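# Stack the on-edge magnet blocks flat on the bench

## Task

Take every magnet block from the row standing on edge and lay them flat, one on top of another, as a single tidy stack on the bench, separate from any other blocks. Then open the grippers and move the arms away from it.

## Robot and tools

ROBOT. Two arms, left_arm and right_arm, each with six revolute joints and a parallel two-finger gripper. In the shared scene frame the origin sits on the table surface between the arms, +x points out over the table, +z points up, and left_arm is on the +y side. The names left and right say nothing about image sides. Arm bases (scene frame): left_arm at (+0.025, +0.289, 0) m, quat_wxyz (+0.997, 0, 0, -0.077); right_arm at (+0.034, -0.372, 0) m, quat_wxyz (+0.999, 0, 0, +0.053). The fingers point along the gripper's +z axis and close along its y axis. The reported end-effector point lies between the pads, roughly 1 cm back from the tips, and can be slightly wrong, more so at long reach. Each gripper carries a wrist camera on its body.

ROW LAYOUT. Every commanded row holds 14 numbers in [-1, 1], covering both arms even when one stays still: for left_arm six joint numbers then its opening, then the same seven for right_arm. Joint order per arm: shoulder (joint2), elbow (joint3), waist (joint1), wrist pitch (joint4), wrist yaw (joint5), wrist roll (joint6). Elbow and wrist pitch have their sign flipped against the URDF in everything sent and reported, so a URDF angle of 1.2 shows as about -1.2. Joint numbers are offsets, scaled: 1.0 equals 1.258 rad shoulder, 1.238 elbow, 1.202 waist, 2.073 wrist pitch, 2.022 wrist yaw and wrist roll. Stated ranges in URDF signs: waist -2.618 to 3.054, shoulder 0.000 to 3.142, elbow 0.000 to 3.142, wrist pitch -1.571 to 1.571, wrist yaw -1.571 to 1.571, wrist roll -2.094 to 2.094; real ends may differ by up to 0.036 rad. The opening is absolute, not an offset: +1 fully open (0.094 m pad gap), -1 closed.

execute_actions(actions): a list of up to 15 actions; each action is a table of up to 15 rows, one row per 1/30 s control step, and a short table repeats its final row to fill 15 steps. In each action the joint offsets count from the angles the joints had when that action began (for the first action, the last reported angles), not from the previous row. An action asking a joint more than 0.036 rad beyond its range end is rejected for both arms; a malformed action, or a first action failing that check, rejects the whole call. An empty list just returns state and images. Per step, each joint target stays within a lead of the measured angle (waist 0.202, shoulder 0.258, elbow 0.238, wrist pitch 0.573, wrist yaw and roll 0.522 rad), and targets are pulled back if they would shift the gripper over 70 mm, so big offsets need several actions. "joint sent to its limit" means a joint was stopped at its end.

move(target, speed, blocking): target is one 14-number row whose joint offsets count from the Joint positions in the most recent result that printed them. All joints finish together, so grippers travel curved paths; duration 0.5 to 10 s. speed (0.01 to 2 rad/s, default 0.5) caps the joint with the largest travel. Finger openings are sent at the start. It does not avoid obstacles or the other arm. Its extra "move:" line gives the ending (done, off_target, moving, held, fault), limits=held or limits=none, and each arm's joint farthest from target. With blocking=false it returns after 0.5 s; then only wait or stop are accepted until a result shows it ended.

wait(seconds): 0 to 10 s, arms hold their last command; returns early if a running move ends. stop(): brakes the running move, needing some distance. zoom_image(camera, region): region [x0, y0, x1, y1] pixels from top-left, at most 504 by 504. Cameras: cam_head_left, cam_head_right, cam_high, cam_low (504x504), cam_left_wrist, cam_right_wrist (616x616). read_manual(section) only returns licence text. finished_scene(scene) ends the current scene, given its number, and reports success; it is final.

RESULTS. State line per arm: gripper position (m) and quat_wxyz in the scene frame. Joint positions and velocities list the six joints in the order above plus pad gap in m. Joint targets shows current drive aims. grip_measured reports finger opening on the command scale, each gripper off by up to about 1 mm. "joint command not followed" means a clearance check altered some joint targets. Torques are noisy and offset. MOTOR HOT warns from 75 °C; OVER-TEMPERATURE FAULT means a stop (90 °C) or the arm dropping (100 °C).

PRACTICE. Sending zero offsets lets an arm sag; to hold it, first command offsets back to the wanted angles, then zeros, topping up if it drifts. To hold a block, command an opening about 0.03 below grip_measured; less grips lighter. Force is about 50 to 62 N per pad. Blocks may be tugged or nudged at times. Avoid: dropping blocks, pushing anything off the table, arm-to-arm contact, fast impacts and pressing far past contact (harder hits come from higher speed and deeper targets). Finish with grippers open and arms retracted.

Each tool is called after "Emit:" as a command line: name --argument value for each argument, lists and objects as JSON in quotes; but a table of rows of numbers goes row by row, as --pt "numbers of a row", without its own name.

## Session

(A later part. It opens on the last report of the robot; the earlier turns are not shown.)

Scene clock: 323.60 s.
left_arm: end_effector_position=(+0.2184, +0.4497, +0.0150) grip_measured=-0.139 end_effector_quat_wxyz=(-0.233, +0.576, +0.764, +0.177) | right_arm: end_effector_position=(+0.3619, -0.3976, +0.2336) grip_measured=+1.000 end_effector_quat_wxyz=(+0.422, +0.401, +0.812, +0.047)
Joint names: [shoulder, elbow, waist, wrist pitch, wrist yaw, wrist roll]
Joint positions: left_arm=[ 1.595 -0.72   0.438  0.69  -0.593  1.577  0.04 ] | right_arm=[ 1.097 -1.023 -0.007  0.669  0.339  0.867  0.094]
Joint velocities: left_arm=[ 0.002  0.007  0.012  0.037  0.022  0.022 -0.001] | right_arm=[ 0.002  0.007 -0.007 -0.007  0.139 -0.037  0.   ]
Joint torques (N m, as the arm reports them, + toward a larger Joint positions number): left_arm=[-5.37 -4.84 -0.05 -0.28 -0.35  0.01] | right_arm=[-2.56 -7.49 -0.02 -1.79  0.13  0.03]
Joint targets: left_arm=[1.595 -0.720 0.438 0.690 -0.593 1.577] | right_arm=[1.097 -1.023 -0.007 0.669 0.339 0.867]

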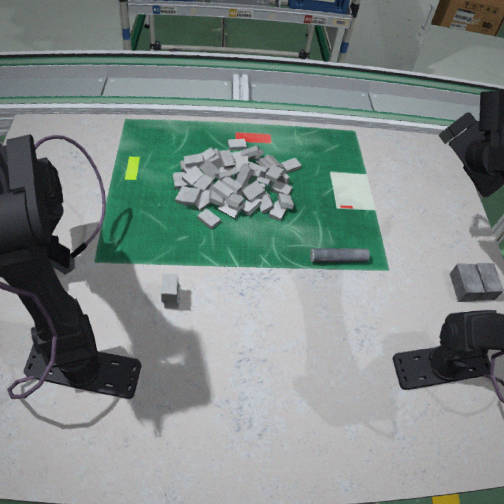

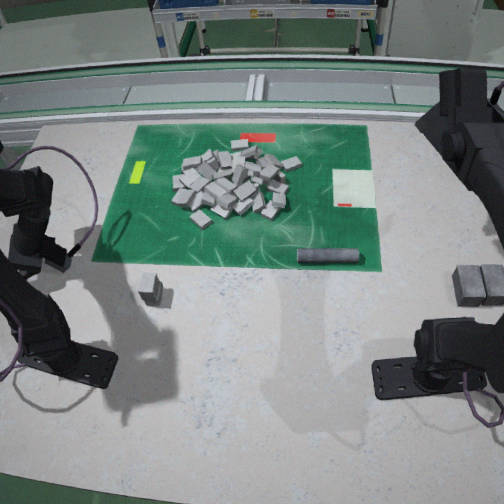

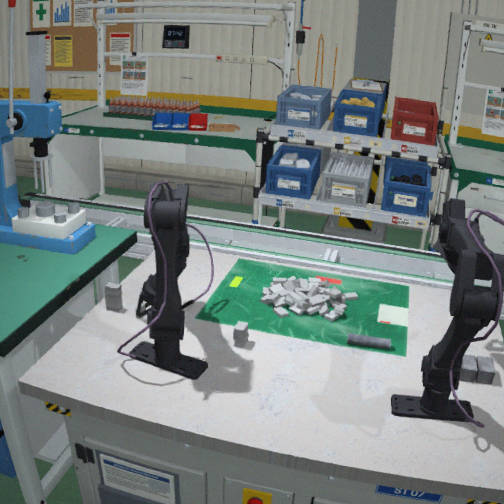

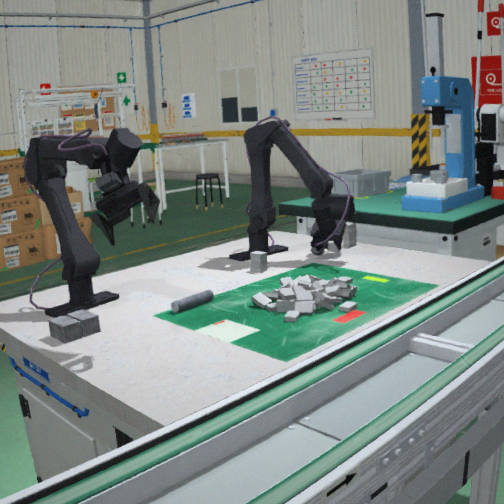

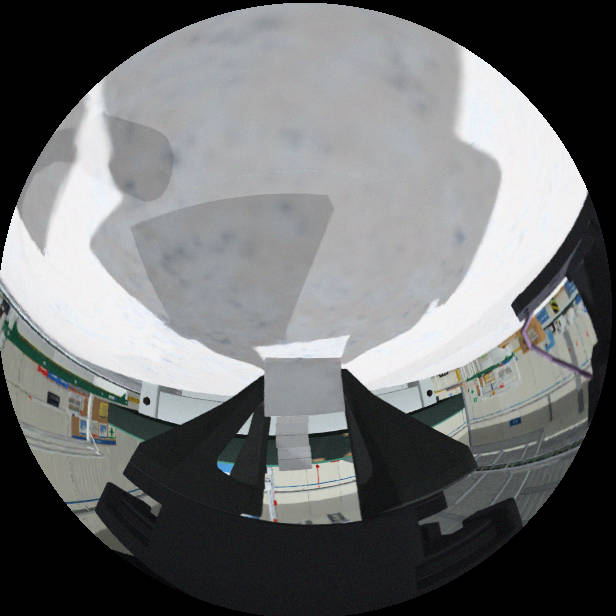

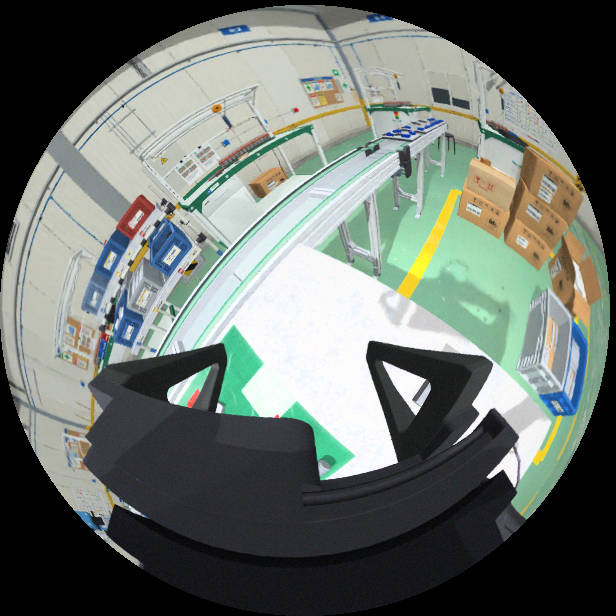

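Emit:
move --target '[-0.32,-0.07,-0.05,0.21,0,0,-0.2,0,0,0,0,0,0,1]' --speed 0.5

Emit:
move --target '[0,0,-0.08,0,0.8,0,-0.2,0,0,0,0,0,0,1]' --speed 1.1

Scene clock: 328.80 s.
left_arm: end_effector_position=(+0.1816, +0.4282, +0.1010) grip_measured=-0.139 end_effector_quat_wxyz=(-0.214, +0.591, +0.753, +0.195) | right_arm: end_effector_position=(+0.3619, -0.3976, +0.2336) grip_measured=+1.000 end_effector_quat_wxyz=(+0.422, +0.401, +0.812, +0.047)
Joint names: [shoulder, elbow, waist, wrist pitch, wrist yaw, wrist roll]
Joint positions: left_arm=[ 1.21  -0.786  0.388  1.102 -0.586  1.577  0.04 ] | right_arm=[ 1.097 -1.023 -0.007  0.669  0.339  0.867  0.094]
Joint velocities: left_arm=[-0.002  0.002 -0.007 -0.051 -0.007  0.022  0.   ] | right_arm=[-0.002 -0.007 -0.007  0.007 -0.095  0.095  0.   ]
Joint torques (N m, as the arm reports them, + toward a larger Joint positions number): left_arm=[-3.92 -7.31 -0.81 -0.11 -0.41  0.01] | right_arm=[-2.58 -7.51  0.   -1.78  0.13  0.04]
Joint targets: left_arm=[1.193 -0.807 0.378 1.126 -0.593 1.577] | right_arm=[1.097 -1.023 -0.007 0.669 0.339 0.867]
move: off_target (left_arm); limits=none; left_arm: farthest joint: the wrist pitch, 0.024 radians from its target (0.435 radians at the start); right_arm: farthest joint: the waist, 0.000 radians from its target (0.000 radians at the start)

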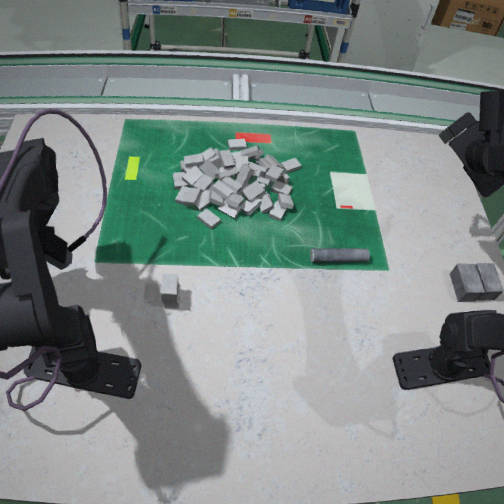

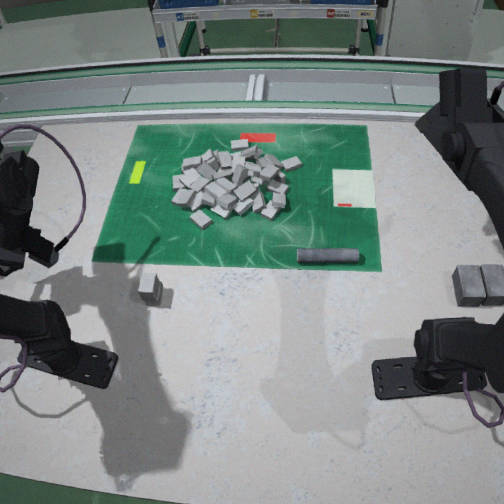

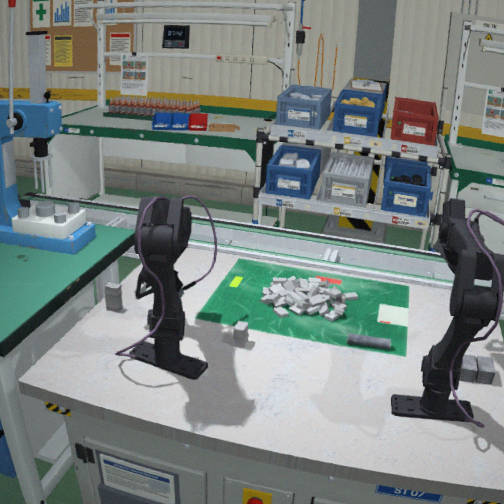

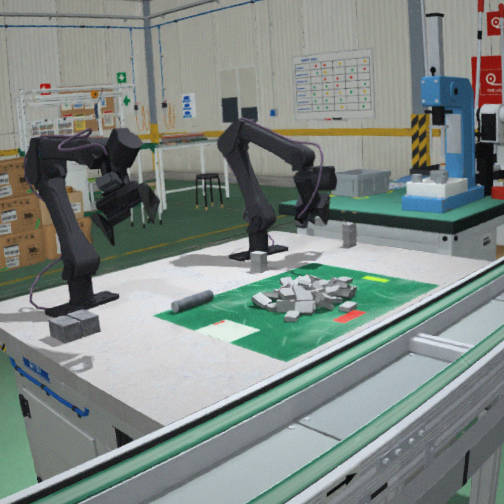

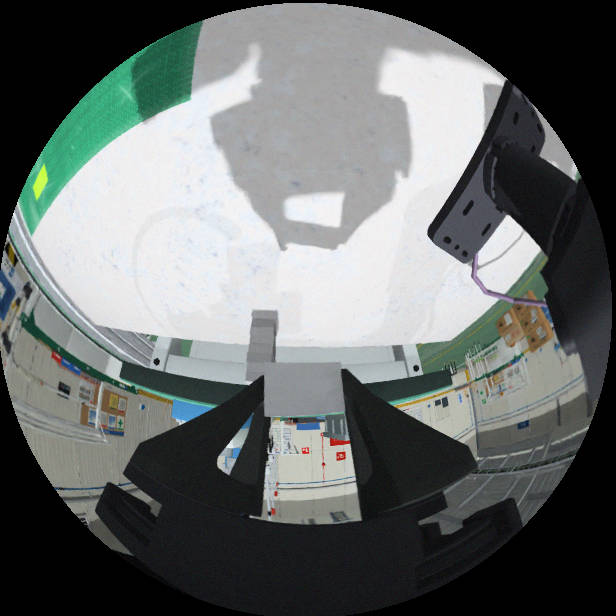

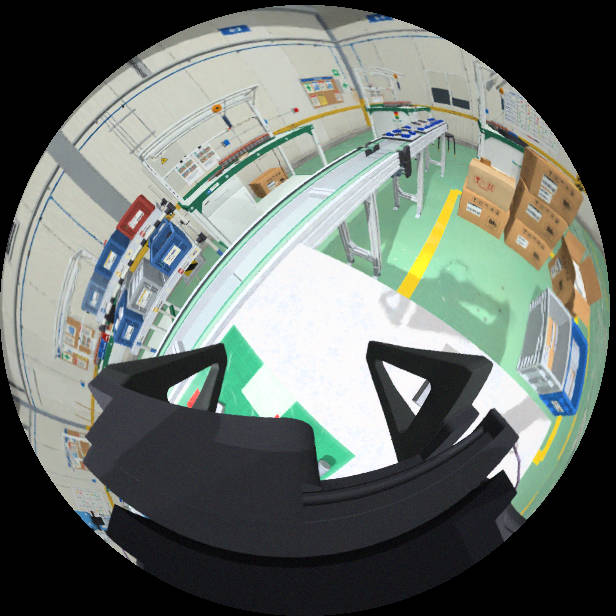

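Scene clock: 331.20 s.
left_arm: end_effector_position=(+0.2269, +0.1682, +0.1526) grip_measured=-0.139 end_effector_quat_wxyz=(+0.375, +0.584, +0.656, -0.296) | right_arm: end_effector_position=(+0.3619, -0.3976, +0.2336) grip_measured=+1.000 end_effector_quat_wxyz=(+0.422, +0.401, +0.812, +0.047)
Joint names: [shoulder, elbow, waist, wrist pitch, wrist yaw, wrist roll]
Joint positions: left_arm=[ 1.21  -0.786  0.301  1.102  0.996  1.577  0.04 ] | right_arm=[ 1.097 -1.023 -0.007  0.669  0.339  0.867  0.094]
Joint velocities: left_arm=[ 0.007 -0.012  0.012  0.007 -0.066  0.095  0.   ] | right_arm=[-0.007 -0.002  0.002  0.051 -0.007 -0.007  0.   ]
Joint torques (N m, as the arm reports them, + toward a larger Joint positions number): left_arm=[-2.58 -5.74 -0.74 -0.36  0.88 -0.01] | right_arm=[-2.56 -7.53 -0.01 -1.79  0.11  0.04]
Joint targets: left_arm=[1.210 -0.786 0.291 1.102 1.032 1.577] | right_arm=[1.097 -1.023 -0.007 0.669 0.339 0.867]
move: off_target (left_arm); limits=none; left_arm: farthest joint: the wrist yaw, 0.035 radians from its target (1.618 radians at the start); right_arm: farthest joint: the waist, 0.000 radians from its target (0.000 radians at the start)

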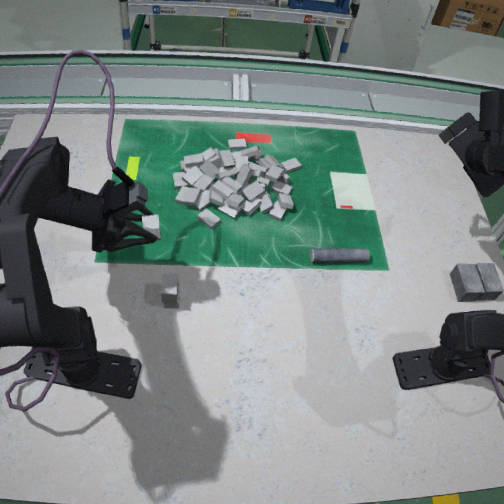

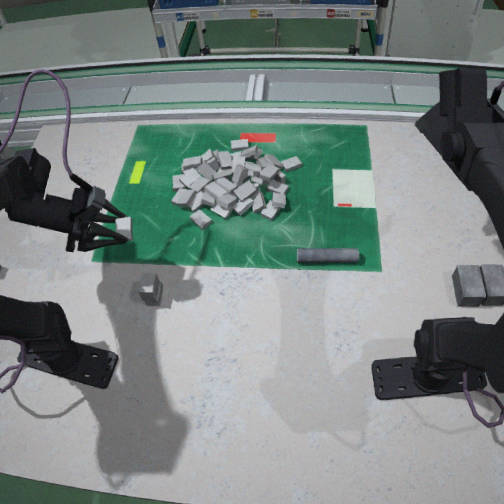

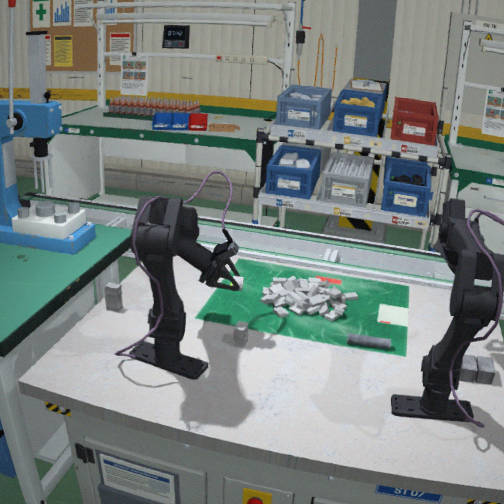

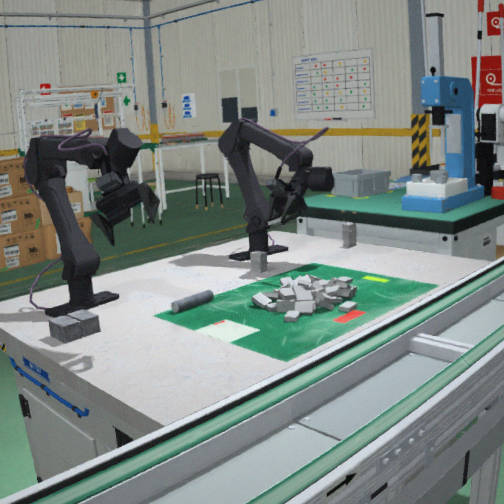

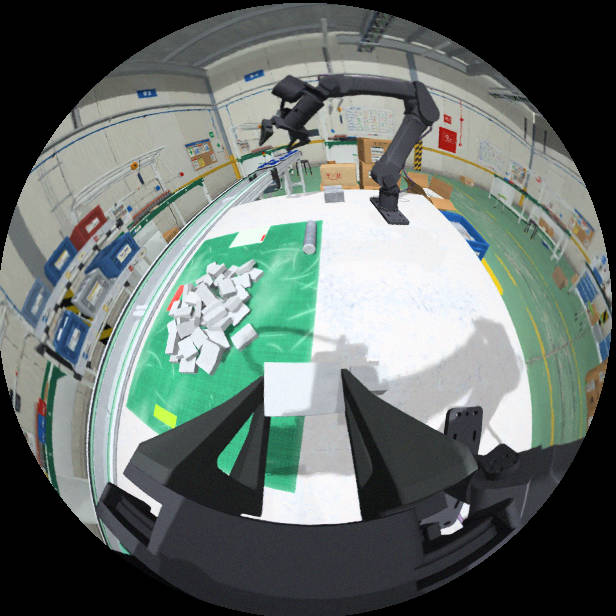

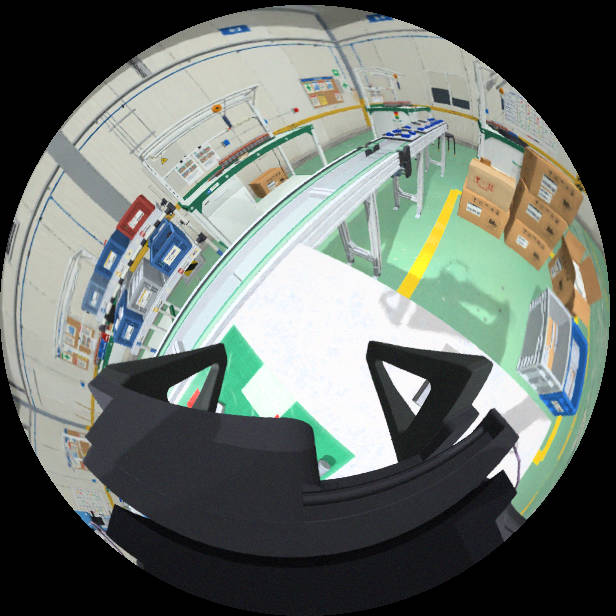

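To s1.18, e−.51, p.89, waist .146.

Emit:
move --target '[-0.04,0.232,-0.137,-0.108,0,0,-0.2,0,0,0,0,0,0,1]' --speed 0.4

Emit:
move --target '[0.055,0.044,0,-0.06,0.012,0,-0.2,0,0,0,0,0,0,1]' --speed 0.15

Emit:
zoom_image --camera "cam_low" --region '[220,220,300,280]'

Emit:
zoom_image --camera "cam_high" --region '[190,285,280,355]'

Scene clock: 339.37 s.
left_arm: end_effector_position=(+0.1728, +0.1410, +0.0856) grip_measured=-0.139 end_effector_quat_wxyz=(+0.331, +0.630, +0.620, -0.330) | right_arm: end_effector_position=(+0.3619, -0.3976, +0.2336) grip_measured=+1.000 end_effector_quat_wxyz=(+0.422, +0.401, +0.812, +0.047)
Joint names: [shoulder, elbow, waist, wrist pitch, wrist yaw, wrist roll]
Joint positions: left_arm=[ 1.184 -0.505  0.145  0.889  0.973  1.577  0.04 ] | right_arm=[ 1.097 -1.023 -0.007  0.669  0.339  0.867  0.094]
Joint velocities: left_arm=[-0.007 -0.012 -0.017 -0.037  0.007  0.037 -0.   ] | right_arm=[ 0.007  0.012  0.017  0.051 -0.037  0.022  0.   ]
Joint torques (N m, as the arm reports them, + toward a larger Joint positions number): left_arm=[-3.76 -4.92 -0.83 -0.41  0.76  0.  ] | right_arm=[-2.61 -7.52 -0.03 -1.8   0.12  0.04]
Joint targets: left_arm=[1.160 -0.499 0.136 0.878 0.996 1.577] | right_arm=[1.097 -1.023 -0.007 0.669 0.339 0.867]
move: off_target (left_arm); limits=none; left_arm: farthest joint: the shoulder, 0.024 radians from its target (0.050 radians at the start); right_arm: farthest joint: the waist, 0.000 radians from its target (0.000 radians at the start)

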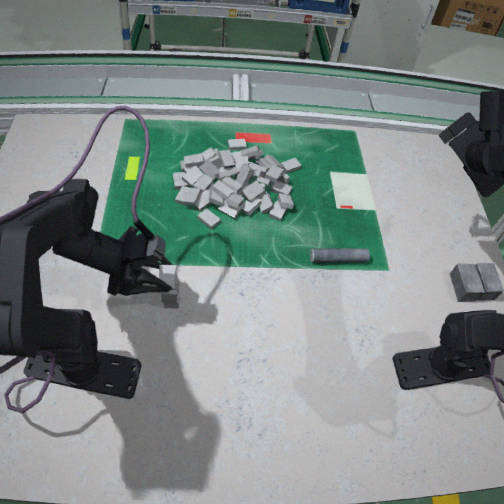

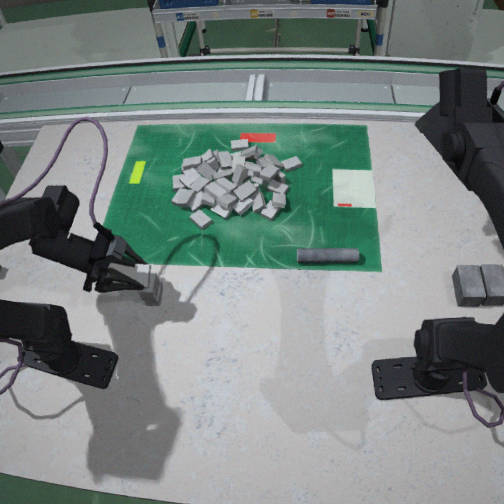

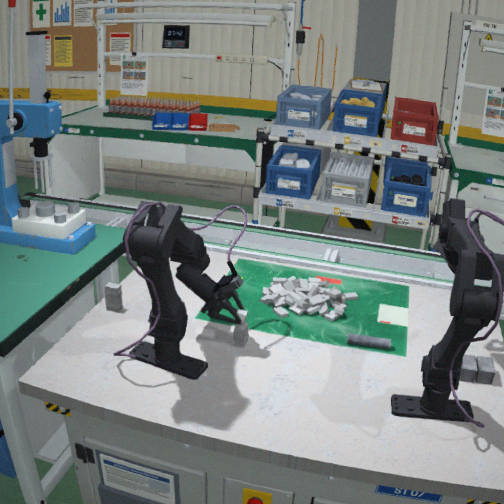

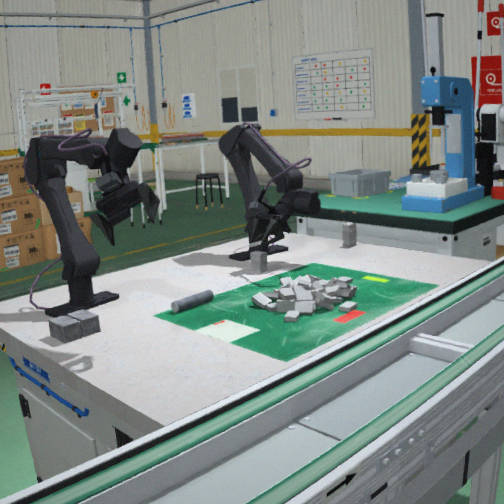

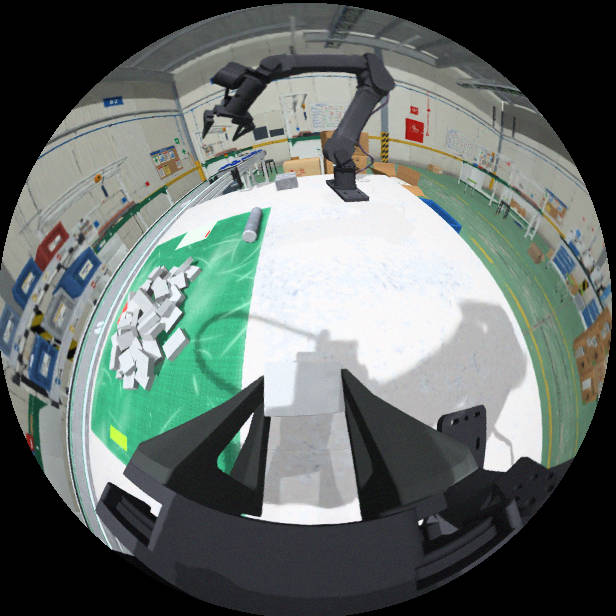

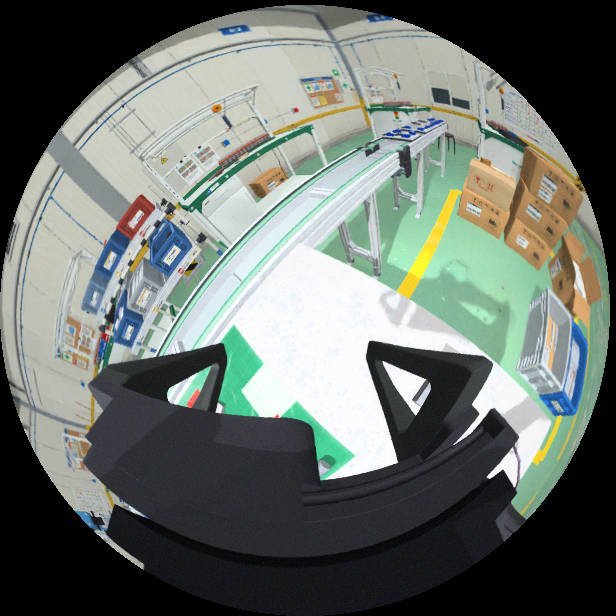

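Scene clock: 340.63 s.
left_arm: end_effector_position=(+0.1754, +0.1405, +0.0697) grip_measured=-0.139 end_effector_quat_wxyz=(+0.334, +0.630, +0.618, -0.331) | right_arm: end_effector_position=(+0.3619, -0.3976, +0.2336) grip_measured=+1.000 end_effector_quat_wxyz=(+0.422, +0.401, +0.812, +0.047)
Joint names: [shoulder, elbow, waist, wrist pitch, wrist yaw, wrist roll]
Joint positions: left_arm=[ 1.24  -0.463  0.145  0.789  0.978  1.577  0.04 ] | right_arm=[ 1.097 -1.023 -0.007  0.669  0.339  0.867  0.094]
Joint velocities: left_arm=[ 0.002 -0.017 -0.012 -0.007  0.037 -0.081 -0.001] | right_arm=[0.002 0.012 0.017 0.007 0.007 0.022 0.   ]
Joint torques (N m, as the arm reports them, + toward a larger Joint positions number): left_arm=[-1.06 -4.22  0.   -0.57  0.75 -0.01] | right_arm=[-2.57 -7.52  0.02 -1.8   0.13  0.05]
Joint targets: left_arm=[1.253 -0.451 0.145 0.765 0.998 1.577] | right_arm=[1.097 -1.023 -0.007 0.669 0.339 0.867]
move: off_target (left_arm); limits=none; left_arm: farthest joint: the wrist pitch, 0.025 radians from its target (0.124 radians at the start); right_arm: farthest joint: the waist, 0.000 radians from its target (0.000 radians at the start)

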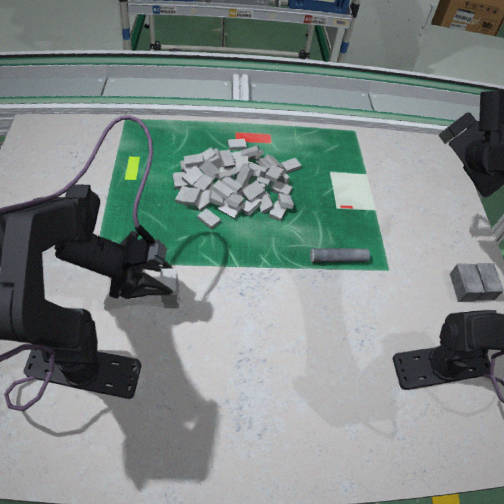

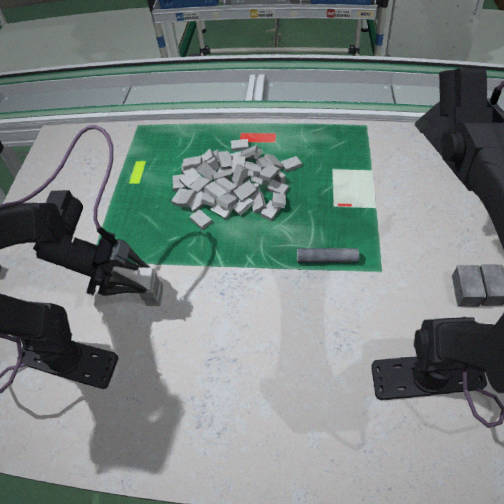

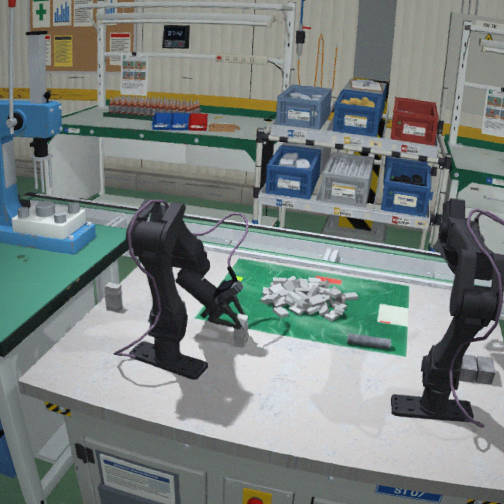

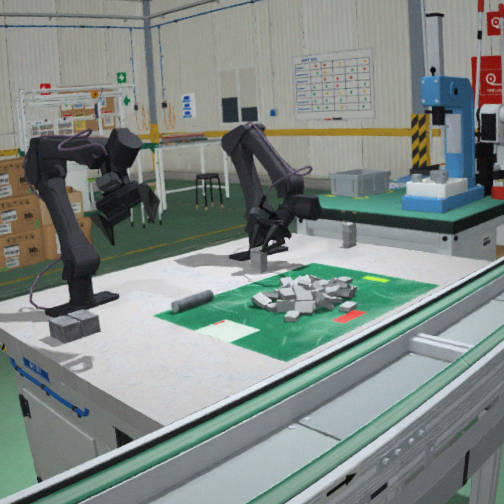

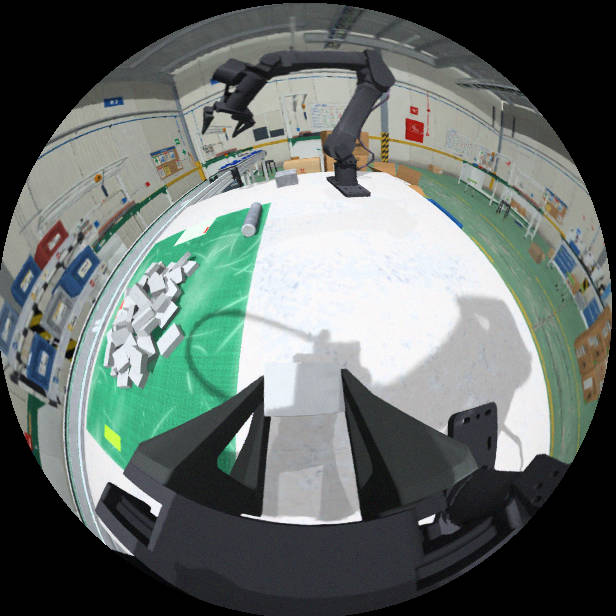

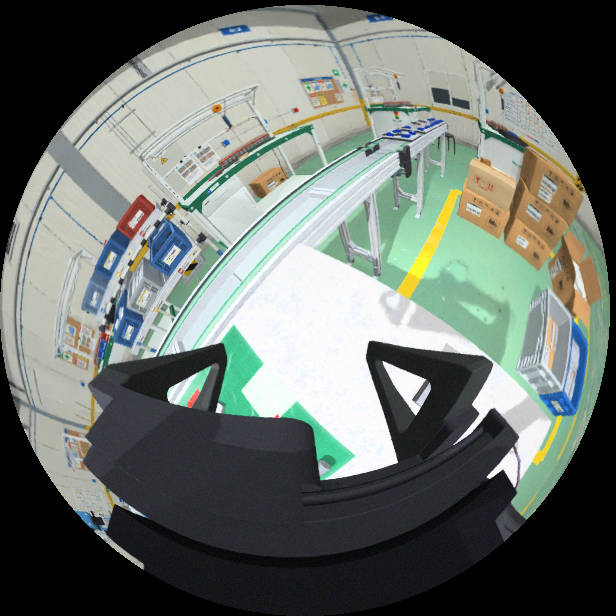

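Region (220, 220, 300, 280) of cam_low's 504x504 image, scaled by 6.300, with more detail than that image has; it fills the top 378 rows of this view, and the rest is white.

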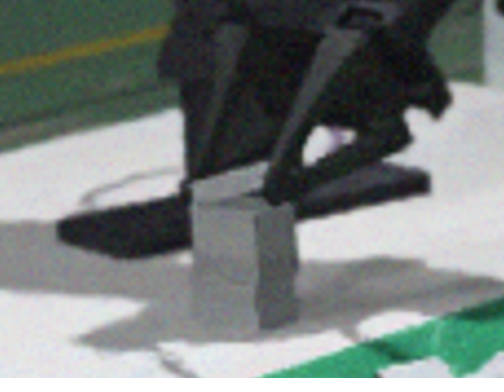

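Region (190, 285, 280, 355) of cam_high's 504x504 image, scaled by 5.600, with more detail than that image has.

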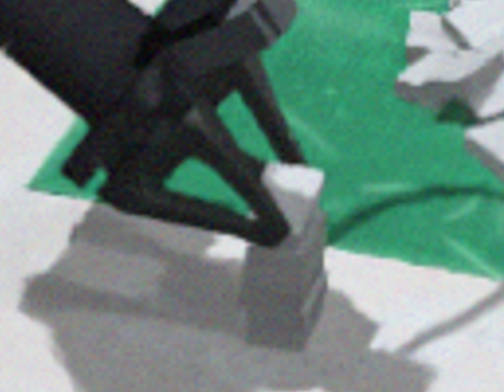

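Emit:
execute_actions --actions '[[[0.008,0.008,0,-0.008,0.008,0,-0.13,0,0,0,0,0,0,1],[0.008,0.008,0,-0.008,0.008,0,-0.12,0,0,0,0,0,0,1],[0.008,0.008,0,-0.008,0.008,0,-0.11,0,0,0,0,0,0,1],[0.008,0.008,0,-0.008,0.008,0,-0.09,0,0,0,0,0,0,1]],[[0,0,0,0,0.008,0,0.6,0,0,0,0,0,0,1]]]'

Emit:
move --target '[0.045,0.03,0,-0.045,0.01,0,0.6,0,0,0,0,0,0,1]' --speed 0.15

Emit:
zoom_image --camera "cam_low" --region '[220,220,300,280]'

Emit:
zoom_image --camera "cam_high" --region '[190,285,280,355]'

Scene clock: 349.67 s.
left_arm: end_effector_position=(+0.1755, +0.1405, +0.0697) grip_measured=+0.598 end_effector_quat_wxyz=(+0.334, +0.630, +0.618, -0.331) | right_arm: end_effector_position=(+0.3619, -0.3976, +0.2336) grip_measured=+1.000 end_effector_quat_wxyz=(+0.422, +0.401, +0.812, +0.047)
Joint names: [shoulder, elbow, waist, wrist pitch, wrist yaw, wrist roll]
Joint positions: left_arm=[ 1.24  -0.463  0.145  0.789  0.978  1.577  0.075] | right_arm=[ 1.097 -1.023 -0.007  0.669  0.339  0.867  0.094]
Joint velocities: left_arm=[-0.012  0.007 -0.002  0.007 -0.022 -0.007  0.001] | right_arm=[-0.002  0.017 -0.012  0.037  0.051 -0.007  0.   ]
Joint torques (N m, as the arm reports them, + toward a larger Joint positions number): left_arm=[-2.14 -5.14 -0.03 -0.31  0.7  -0.01] | right_arm=[-2.59 -7.48 -0.01 -1.8   0.13  0.04]
Joint targets: left_arm=[1.240 -0.463 0.145 0.789 0.994 1.577] | right_arm=[1.097 -1.023 -0.007 0.669 0.339 0.867]

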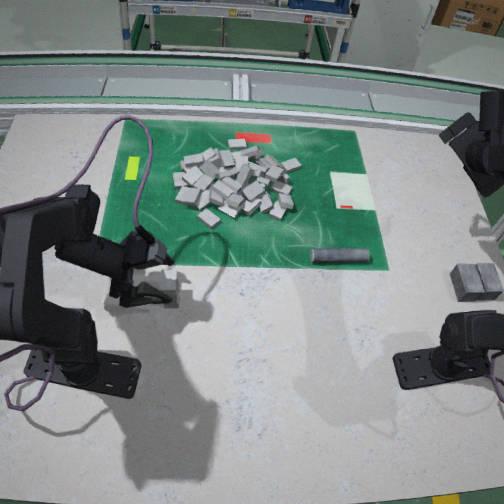

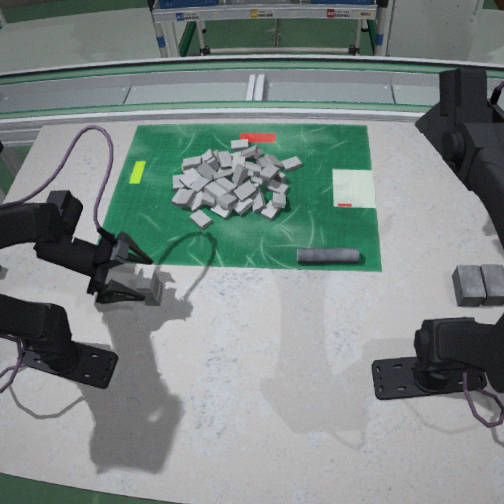

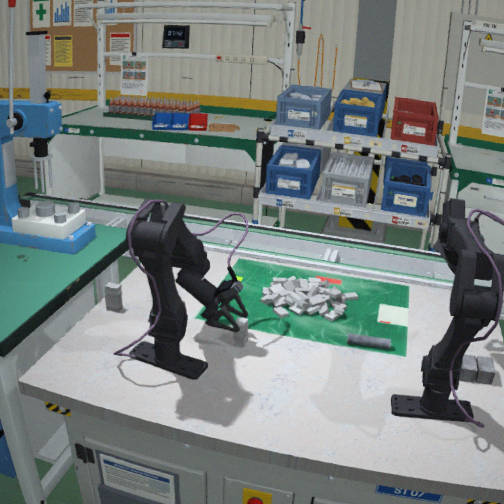

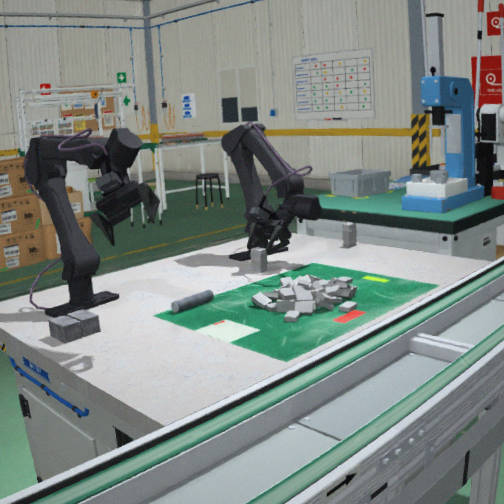

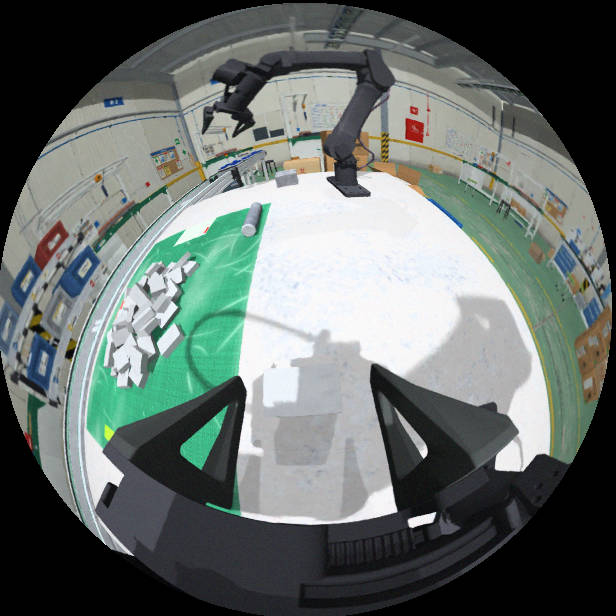

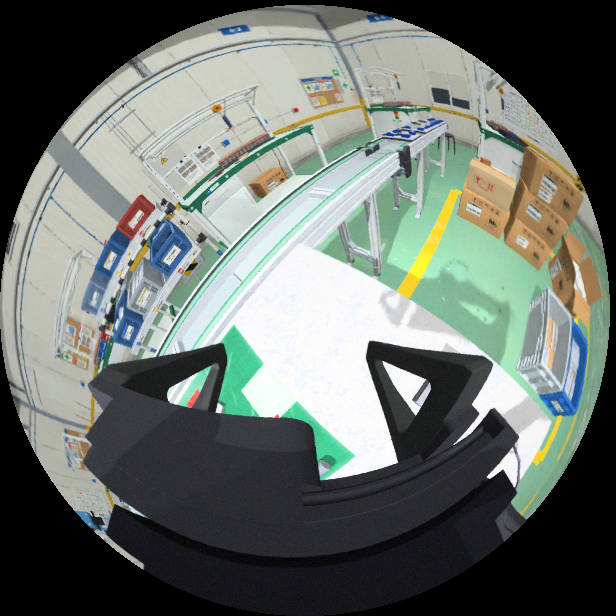

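Scene clock: 350.87 s.
left_arm: end_effector_position=(+0.1796, +0.1405, +0.0587) grip_measured=+0.598 end_effector_quat_wxyz=(+0.338, +0.632, +0.616, -0.326) | right_arm: end_effector_position=(+0.3619, -0.3976, +0.2336) grip_measured=+1.000 end_effector_quat_wxyz=(+0.422, +0.401, +0.812, +0.047)
Joint names: [shoulder, elbow, waist, wrist pitch, wrist yaw, wrist roll]
Joint positions: left_arm=[ 1.283 -0.439  0.145  0.707  0.978  1.577  0.075] | right_arm=[ 1.097 -1.023 -0.007  0.669  0.339  0.867  0.094]
Joint velocities: left_arm=[-0.007 -0.002  0.012  0.037  0.066  0.007  0.001] | right_arm=[ 0.007  0.027 -0.007 -0.051 -0.037 -0.081  0.   ]
Joint torques (N m, as the arm reports them, + toward a larger Joint positions number): left_arm=[-1.42 -4.   -0.04 -0.44  0.73 -0.01] | right_arm=[-2.57 -7.55 -0.01 -1.8   0.13  0.02]
Joint targets: left_arm=[1.296 -0.426 0.145 0.695 0.999 1.577] | right_arm=[1.097 -1.023 -0.007 0.669 0.339 0.867]
move: off_target (left_arm); limits=none; left_arm: farthest joint: the wrist yaw, 0.021 radians from its target (0.020 radians at the start); right_arm: farthest joint: the waist, 0.000 radians from its target (0.000 radians at the start)

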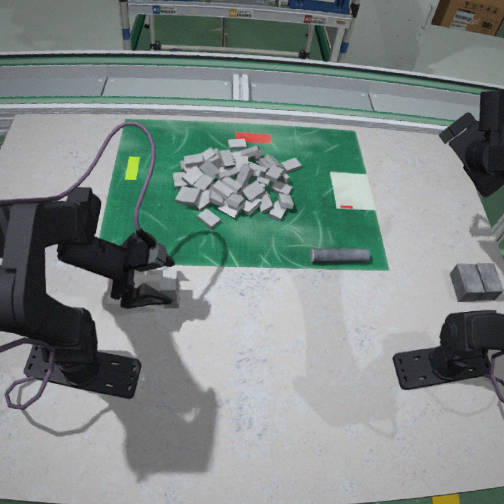

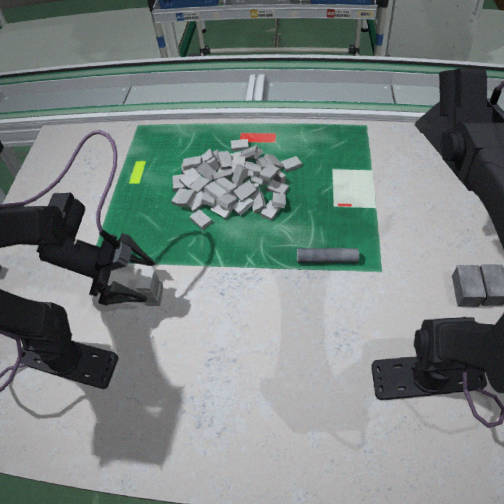

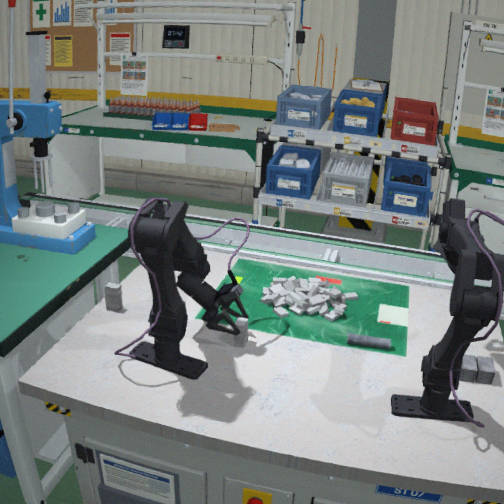

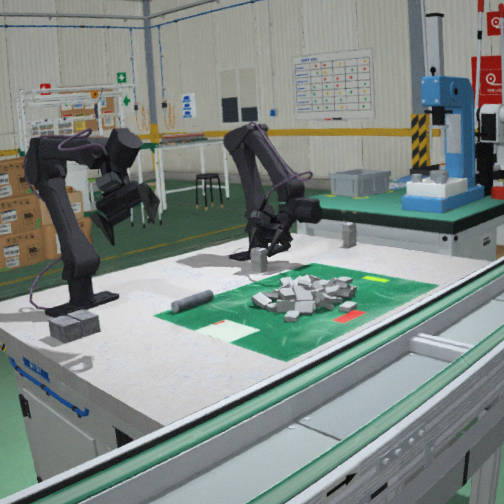

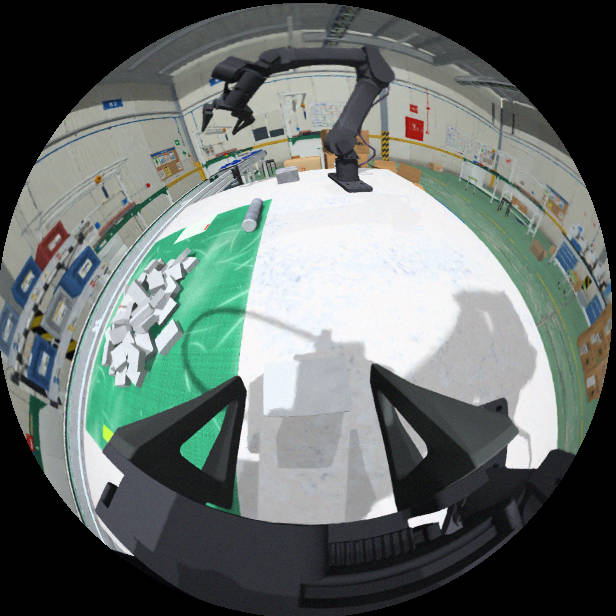

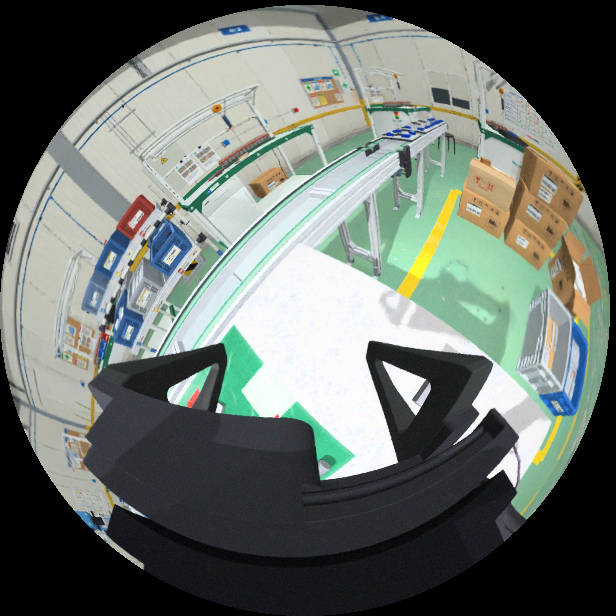

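Region (220, 220, 300, 280) of cam_low's 504x504 image, scaled by 6.300, with more detail than that image has; it fills the top 378 rows of this view, and the rest is white.

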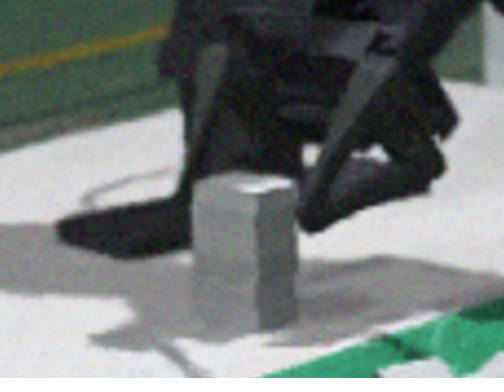

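Region (190, 285, 280, 355) of cam_high's 504x504 image, scaled by 5.600, with more detail than that image has.

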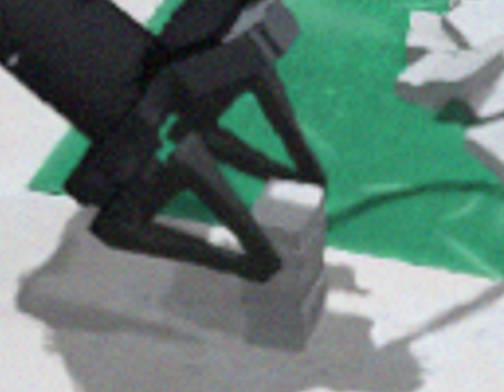

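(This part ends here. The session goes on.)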